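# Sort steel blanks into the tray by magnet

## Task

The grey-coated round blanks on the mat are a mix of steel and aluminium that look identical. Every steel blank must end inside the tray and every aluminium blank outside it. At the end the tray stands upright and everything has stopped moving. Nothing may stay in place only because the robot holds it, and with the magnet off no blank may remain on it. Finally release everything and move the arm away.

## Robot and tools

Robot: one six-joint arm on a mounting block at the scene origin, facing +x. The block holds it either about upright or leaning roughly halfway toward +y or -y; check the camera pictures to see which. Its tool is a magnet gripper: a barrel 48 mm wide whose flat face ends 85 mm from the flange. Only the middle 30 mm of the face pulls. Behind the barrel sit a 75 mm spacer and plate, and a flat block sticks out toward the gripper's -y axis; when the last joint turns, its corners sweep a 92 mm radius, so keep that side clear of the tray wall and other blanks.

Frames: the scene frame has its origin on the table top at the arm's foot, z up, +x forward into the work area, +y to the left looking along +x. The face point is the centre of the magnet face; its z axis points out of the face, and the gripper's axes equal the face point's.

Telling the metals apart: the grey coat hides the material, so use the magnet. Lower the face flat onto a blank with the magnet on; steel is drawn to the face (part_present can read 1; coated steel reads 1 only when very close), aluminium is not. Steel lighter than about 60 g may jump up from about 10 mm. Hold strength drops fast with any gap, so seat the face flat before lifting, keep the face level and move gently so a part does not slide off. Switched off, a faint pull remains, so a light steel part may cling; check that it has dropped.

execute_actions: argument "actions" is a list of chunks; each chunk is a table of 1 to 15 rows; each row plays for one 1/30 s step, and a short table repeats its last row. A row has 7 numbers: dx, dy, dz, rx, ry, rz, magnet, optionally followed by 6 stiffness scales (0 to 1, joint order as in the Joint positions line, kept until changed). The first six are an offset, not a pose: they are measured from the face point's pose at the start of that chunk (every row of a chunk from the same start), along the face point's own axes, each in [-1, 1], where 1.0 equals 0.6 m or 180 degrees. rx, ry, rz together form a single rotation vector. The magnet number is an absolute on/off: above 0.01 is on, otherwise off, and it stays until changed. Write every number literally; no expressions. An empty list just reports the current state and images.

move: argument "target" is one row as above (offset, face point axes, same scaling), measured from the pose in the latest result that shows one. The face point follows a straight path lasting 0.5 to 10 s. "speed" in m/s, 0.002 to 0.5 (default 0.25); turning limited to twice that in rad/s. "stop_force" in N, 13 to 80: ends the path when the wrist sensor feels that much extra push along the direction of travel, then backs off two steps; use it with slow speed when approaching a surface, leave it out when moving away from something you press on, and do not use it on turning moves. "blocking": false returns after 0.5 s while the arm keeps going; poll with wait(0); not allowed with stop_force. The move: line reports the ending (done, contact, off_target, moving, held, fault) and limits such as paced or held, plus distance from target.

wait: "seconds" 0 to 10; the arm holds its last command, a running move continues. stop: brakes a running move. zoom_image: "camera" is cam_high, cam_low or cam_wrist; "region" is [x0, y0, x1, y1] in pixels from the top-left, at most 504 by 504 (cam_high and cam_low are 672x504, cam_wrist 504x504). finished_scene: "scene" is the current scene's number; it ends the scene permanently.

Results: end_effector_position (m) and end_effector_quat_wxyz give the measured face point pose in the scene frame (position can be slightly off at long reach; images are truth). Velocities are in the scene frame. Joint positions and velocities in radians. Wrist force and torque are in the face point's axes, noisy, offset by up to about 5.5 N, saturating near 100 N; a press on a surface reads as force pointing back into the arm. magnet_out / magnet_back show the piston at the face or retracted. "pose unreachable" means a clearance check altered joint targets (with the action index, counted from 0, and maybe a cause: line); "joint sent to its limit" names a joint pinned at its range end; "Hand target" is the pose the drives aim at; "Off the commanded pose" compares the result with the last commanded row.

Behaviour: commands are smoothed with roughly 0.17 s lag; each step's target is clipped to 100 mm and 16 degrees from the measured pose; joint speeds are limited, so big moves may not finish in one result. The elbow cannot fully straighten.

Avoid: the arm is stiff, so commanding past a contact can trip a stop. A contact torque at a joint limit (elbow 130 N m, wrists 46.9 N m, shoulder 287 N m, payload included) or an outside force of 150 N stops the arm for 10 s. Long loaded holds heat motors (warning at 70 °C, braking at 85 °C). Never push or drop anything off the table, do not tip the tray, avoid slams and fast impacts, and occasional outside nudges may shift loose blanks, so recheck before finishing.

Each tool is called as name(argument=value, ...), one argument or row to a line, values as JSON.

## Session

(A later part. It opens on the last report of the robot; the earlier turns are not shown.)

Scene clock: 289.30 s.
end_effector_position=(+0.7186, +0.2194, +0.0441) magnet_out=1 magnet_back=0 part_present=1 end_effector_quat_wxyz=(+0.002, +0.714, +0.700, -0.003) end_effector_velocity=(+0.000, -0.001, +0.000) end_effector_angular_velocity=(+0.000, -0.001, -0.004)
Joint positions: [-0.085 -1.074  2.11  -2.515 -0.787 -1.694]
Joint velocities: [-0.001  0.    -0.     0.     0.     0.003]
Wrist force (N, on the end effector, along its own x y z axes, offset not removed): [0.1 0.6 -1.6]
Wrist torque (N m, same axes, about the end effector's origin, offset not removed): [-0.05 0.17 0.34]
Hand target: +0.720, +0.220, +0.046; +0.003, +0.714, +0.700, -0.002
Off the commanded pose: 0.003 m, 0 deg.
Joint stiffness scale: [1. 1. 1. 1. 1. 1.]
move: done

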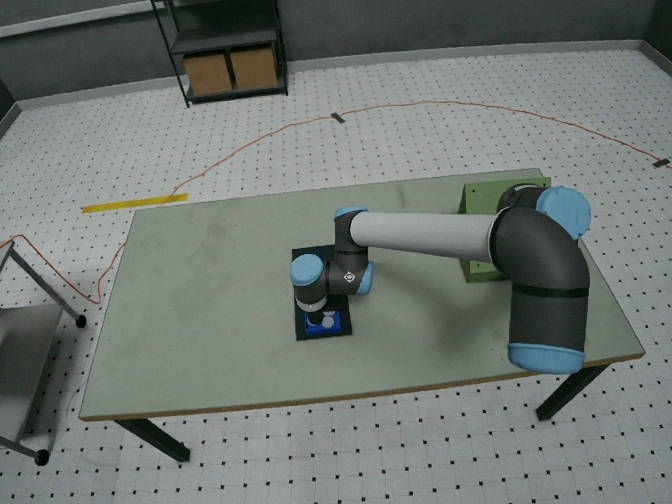

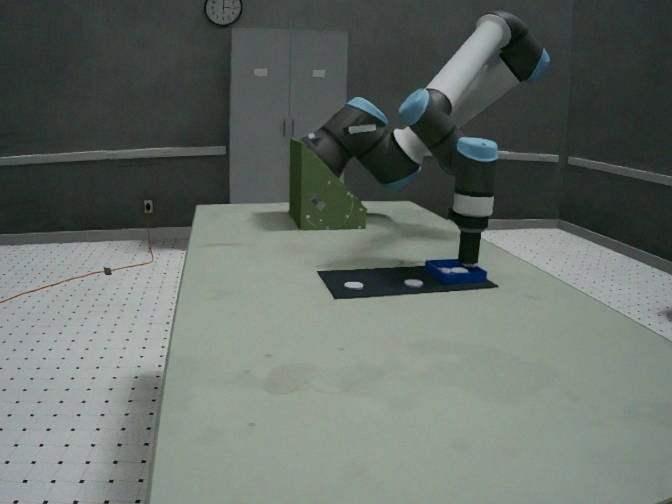

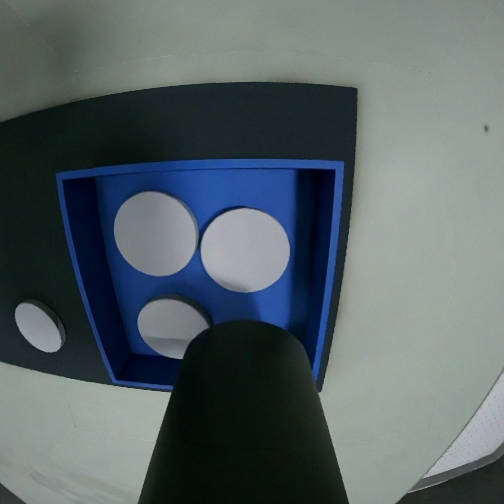

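move(
  target=[0.002,0.005,0.047,0,0,0,1],
  speed=0.1,
)

move(
  target=[0,0,0.02,0,0,0,1],
  speed=0.006,
  stop_force=13,
)

Scene clock: 294.23 s.
end_effector_position=(+0.7188, +0.2184, +0.0143) magnet_out=1 magnet_back=0 part_present=1 end_effector_quat_wxyz=(+0.001, +0.715, +0.699, -0.005) end_effector_velocity=(+0.008, +0.003, +0.004) end_effector_angular_velocity=(-0.002, -0.015, +0.008)
Joint positions: [-0.056 -1.03   2.104 -2.576 -0.787 -1.654]
Joint velocities: [ 0.    -0.    -0.009 -0.012 -0.001  0.007]
Wrist force (N, on the end effector, along its own x y z axes, offset not removed): [0.3 0.7 -0.4]
Wrist torque (N m, same axes, about the end effector's origin, offset not removed): [-0.11 0.19 0.37]
Hand target: +0.722, +0.220, +0.016; +0.002, +0.714, +0.700, -0.003
Off the commanded pose: 0.004 m, 0 deg.
Joint stiffness scale: [1. 1. 1. 1. 1. 1.]
move: off_target

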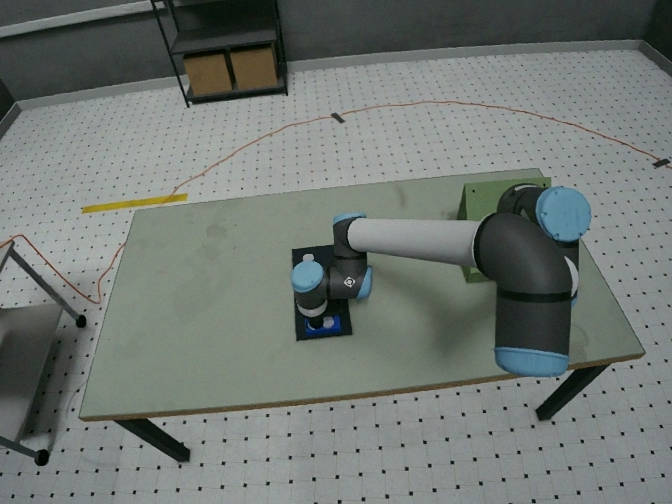

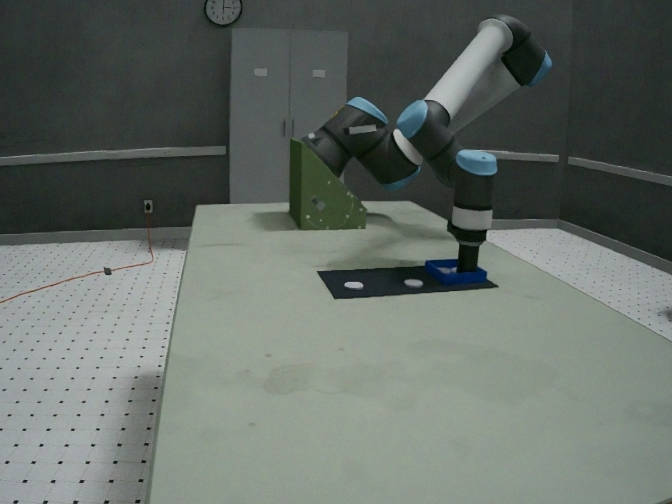

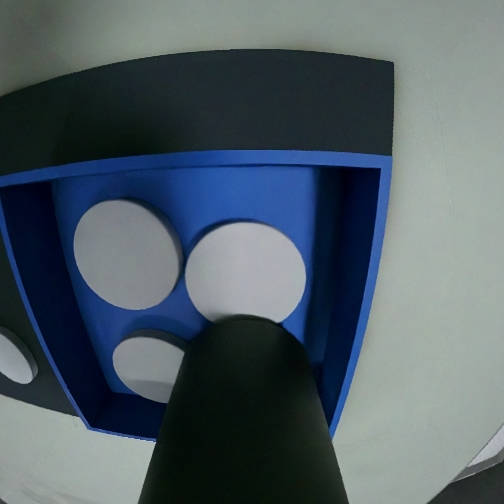

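Scene clock: 295.93 s.
end_effector_position=(+0.7205, +0.2180, +0.0120) magnet_out=1 magnet_back=0 part_present=1 end_effector_quat_wxyz=(+0.003, +0.715, +0.699, -0.003) end_effector_velocity=(-0.000, -0.001, -0.000) end_effector_angular_velocity=(+0.000, +0.002, -0.003)
Joint positions: [-0.053 -1.024  2.103 -2.594 -0.787 -1.644]
Joint velocities: [-0.001  0.001  0.     0.003  0.    -0.   ]
Wrist force (N, on the end effector, along its own x y z axes, offset not removed): [-0.6 -5.6 -10.4]
Wrist torque (N m, same axes, about the end effector's origin, offset not removed): [-0.22 0.36 0.29]
Hand target: +0.720, +0.218, +0.012; +0.003, +0.715, +0.699, -0.003
Off the commanded pose: 0.010 m, 0 deg.
Joint stiffness scale: [1. 1. 1. 1. 1. 1.]
move: contact

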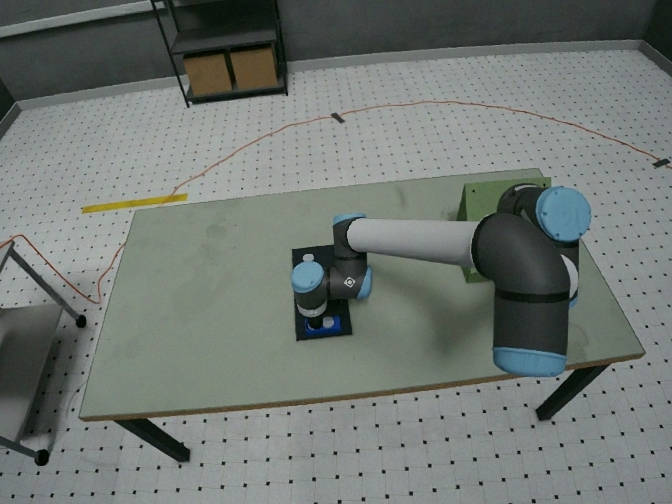

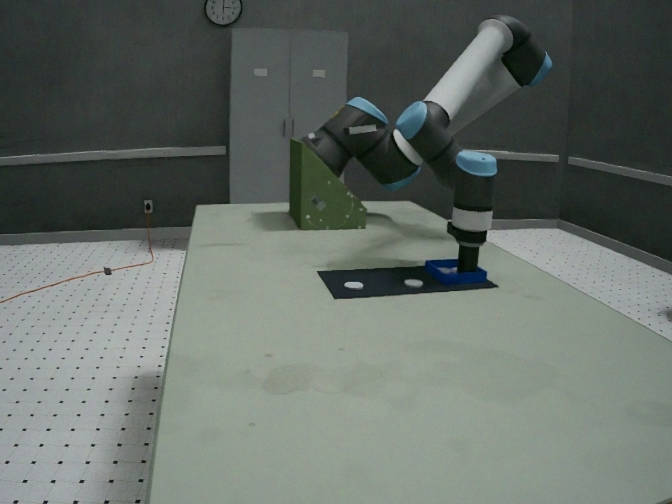

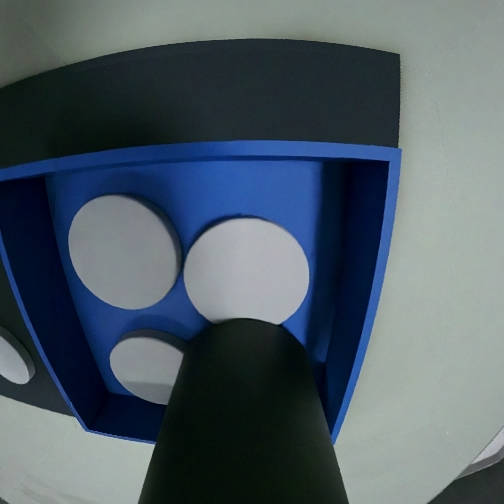

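Contact height .012 means it sits on the floor. Release and lift clear.

execute_actions(
  actions=[
    [[0,0,0,0,0,0,0]],
  ],
)

move(
  target=[0,-0.005,-0.06,0,0,0,0],
  speed=0.1,
)

move(
  target=[0,-0.2,-0.12,0,0,0,0],
)

Scene clock: 298.97 s.
end_effector_position=(+0.7205, +0.2180, +0.0120) magnet_out=0 magnet_back=1 part_present=0 end_effector_quat_wxyz=(+0.003, +0.715, +0.699, -0.003) end_effector_velocity=(-0.000, +0.001, -0.001) end_effector_angular_velocity=(+0.000, +0.001, +0.002)
Joint positions: [-0.053 -1.024  2.103 -2.593 -0.787 -1.644]
Joint velocities: [ 0.002 -0.     0.    -0.     0.    -0.   ]
Wrist force (N, on the end effector, along its own x y z axes, offset not removed): [0.3 -1.2 -2.9]
Wrist torque (N m, same axes, about the end effector's origin, offset not removed): [-0.25 0.28 0.33]
Hand target: +0.721, +0.218, +0.012; +0.003, +0.715, +0.699, -0.003
Off the commanded pose: 0.000 m, 0 deg.
Joint stiffness scale: [1. 1. 1. 1. 1. 1.]

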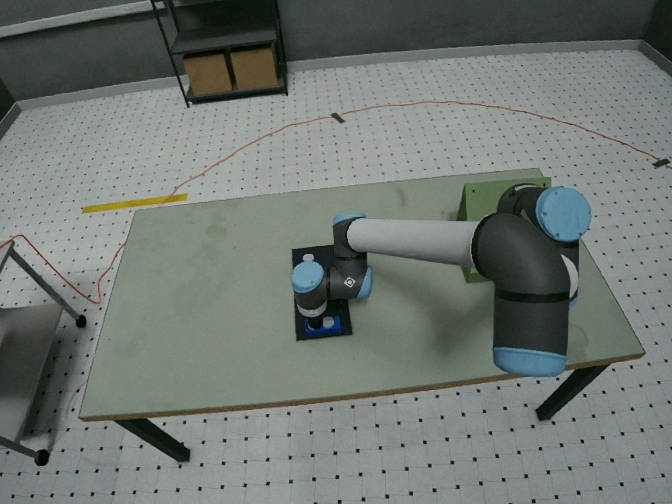

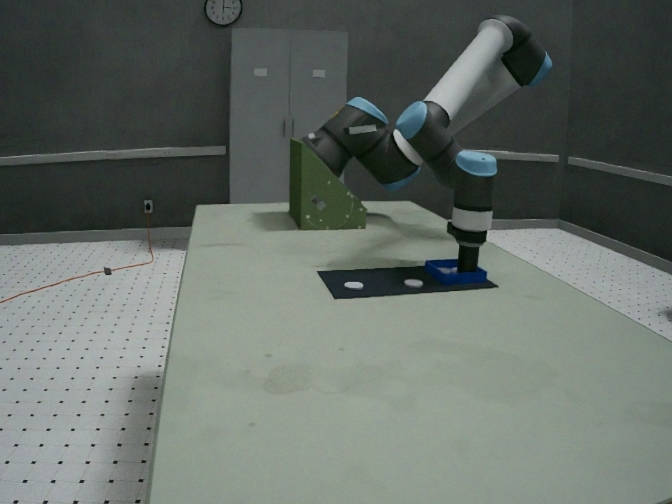

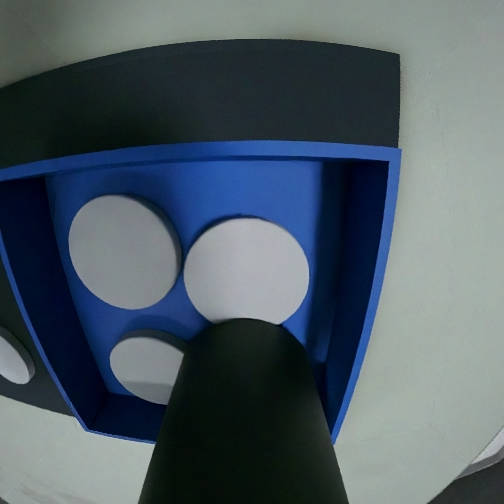

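Scene clock: 300.00 s.
end_effector_position=(+0.7194, +0.2201, +0.0492) magnet_out=0 magnet_back=1 part_present=0 end_effector_quat_wxyz=(+0.004, +0.714, +0.700, -0.001) end_effector_velocity=(-0.000, -0.000, +0.000) end_effector_angular_velocity=(+0.000, +0.002, -0.000)
Joint positions: [-0.089 -1.081  2.111 -2.513 -0.788 -1.694]
Joint velocities: [-0.    -0.001  0.     0.004  0.    -0.002]
Wrist force (N, on the end effector, along its own x y z axes, offset not removed): [-0.3 -0.1 -0.3]
Wrist torque (N m, same axes, about the end effector's origin, offset not removed): [-0.15 0.24 0.39]
Hand target: +0.717, +0.218, +0.048; +0.003, +0.715, +0.699, -0.003
Off the commanded pose: 0.003 m, 0 deg.
Joint stiffness scale: [1. 1. 1. 1. 1. 1.]
move: done

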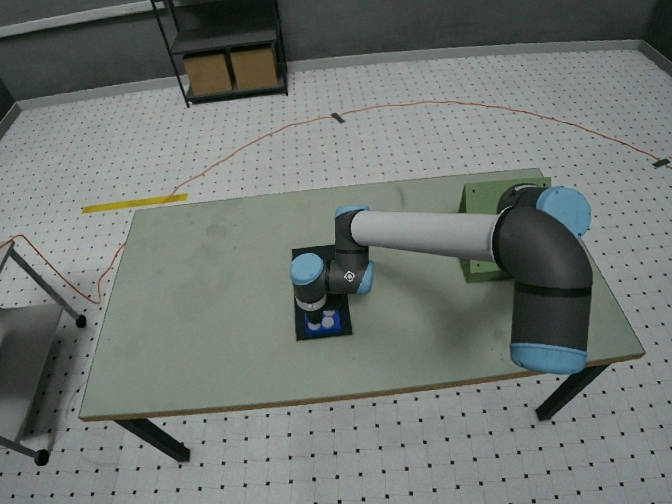

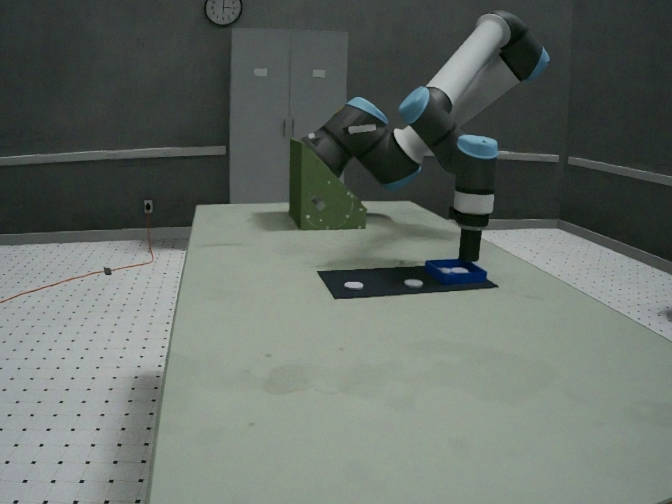

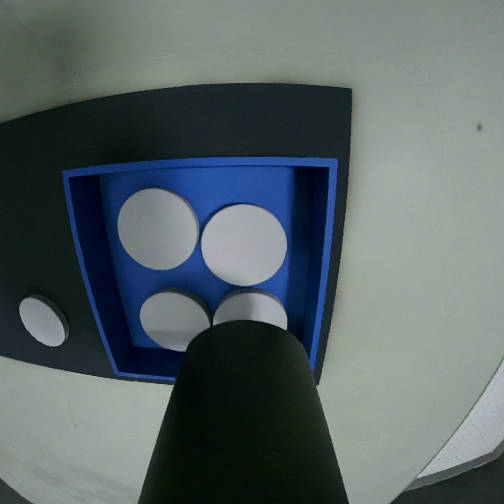

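Scene clock: 301.30 s.
end_effector_position=(+0.6008, +0.2248, +0.1209) magnet_out=0 magnet_back=1 part_present=0 end_effector_quat_wxyz=(+0.005, +0.713, +0.701, -0.000) end_effector_velocity=(-0.001, -0.001, -0.000) end_effector_angular_velocity=(+0.000, +0.003, -0.001)
Joint positions: [-0.193 -1.331  2.33  -2.384 -0.801 -1.839]
Joint velocities: [-0.001 -0.     0.     0.005 -0.001 -0.004]
Wrist force (N, on the end effector, along its own x y z axes, offset not removed): [1.4 0.3 -1.5]
Wrist torque (N m, same axes, about the end effector's origin, offset not removed): [-0.03 0.03 0.36]
Hand target: +0.599, +0.223, +0.120; +0.004, +0.714, +0.700, -0.001
Off the commanded pose: 0.002 m, 0 deg.
Joint stiffness scale: [1. 1. 1. 1. 1. 1.]
move: done

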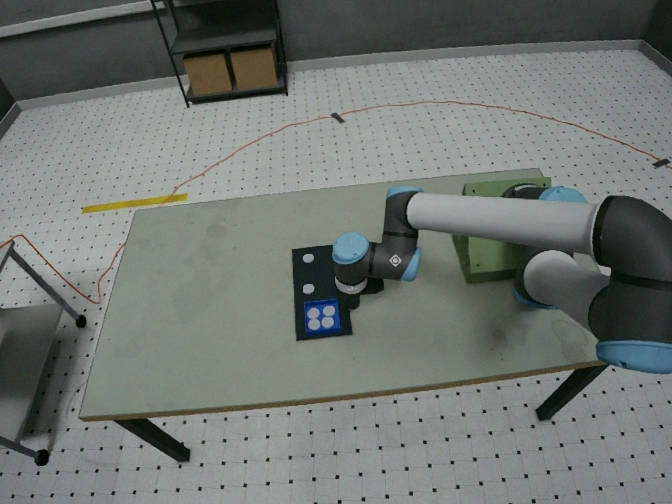

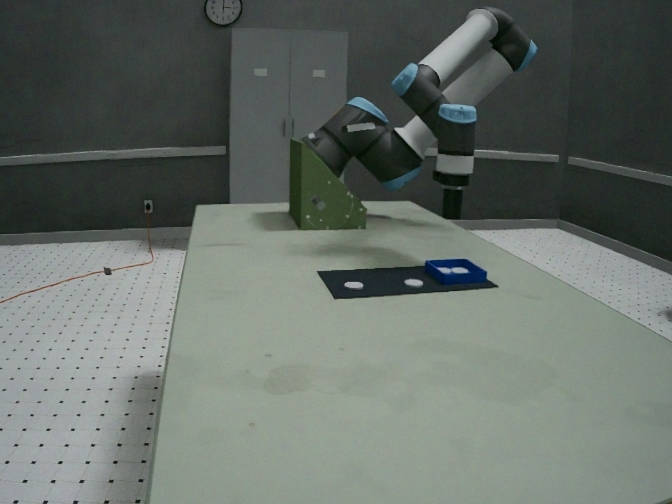

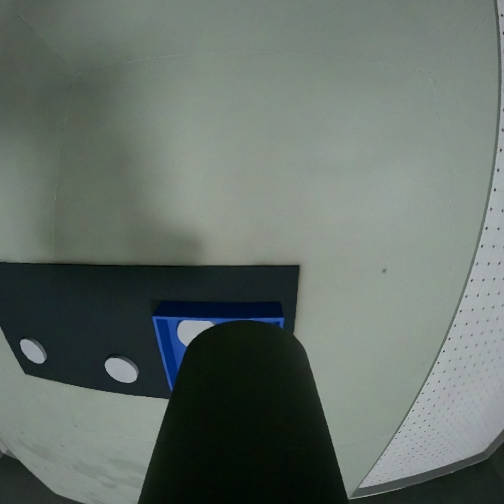

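finished_scene(
  scene=1,
)

The scene is finished: the task was done.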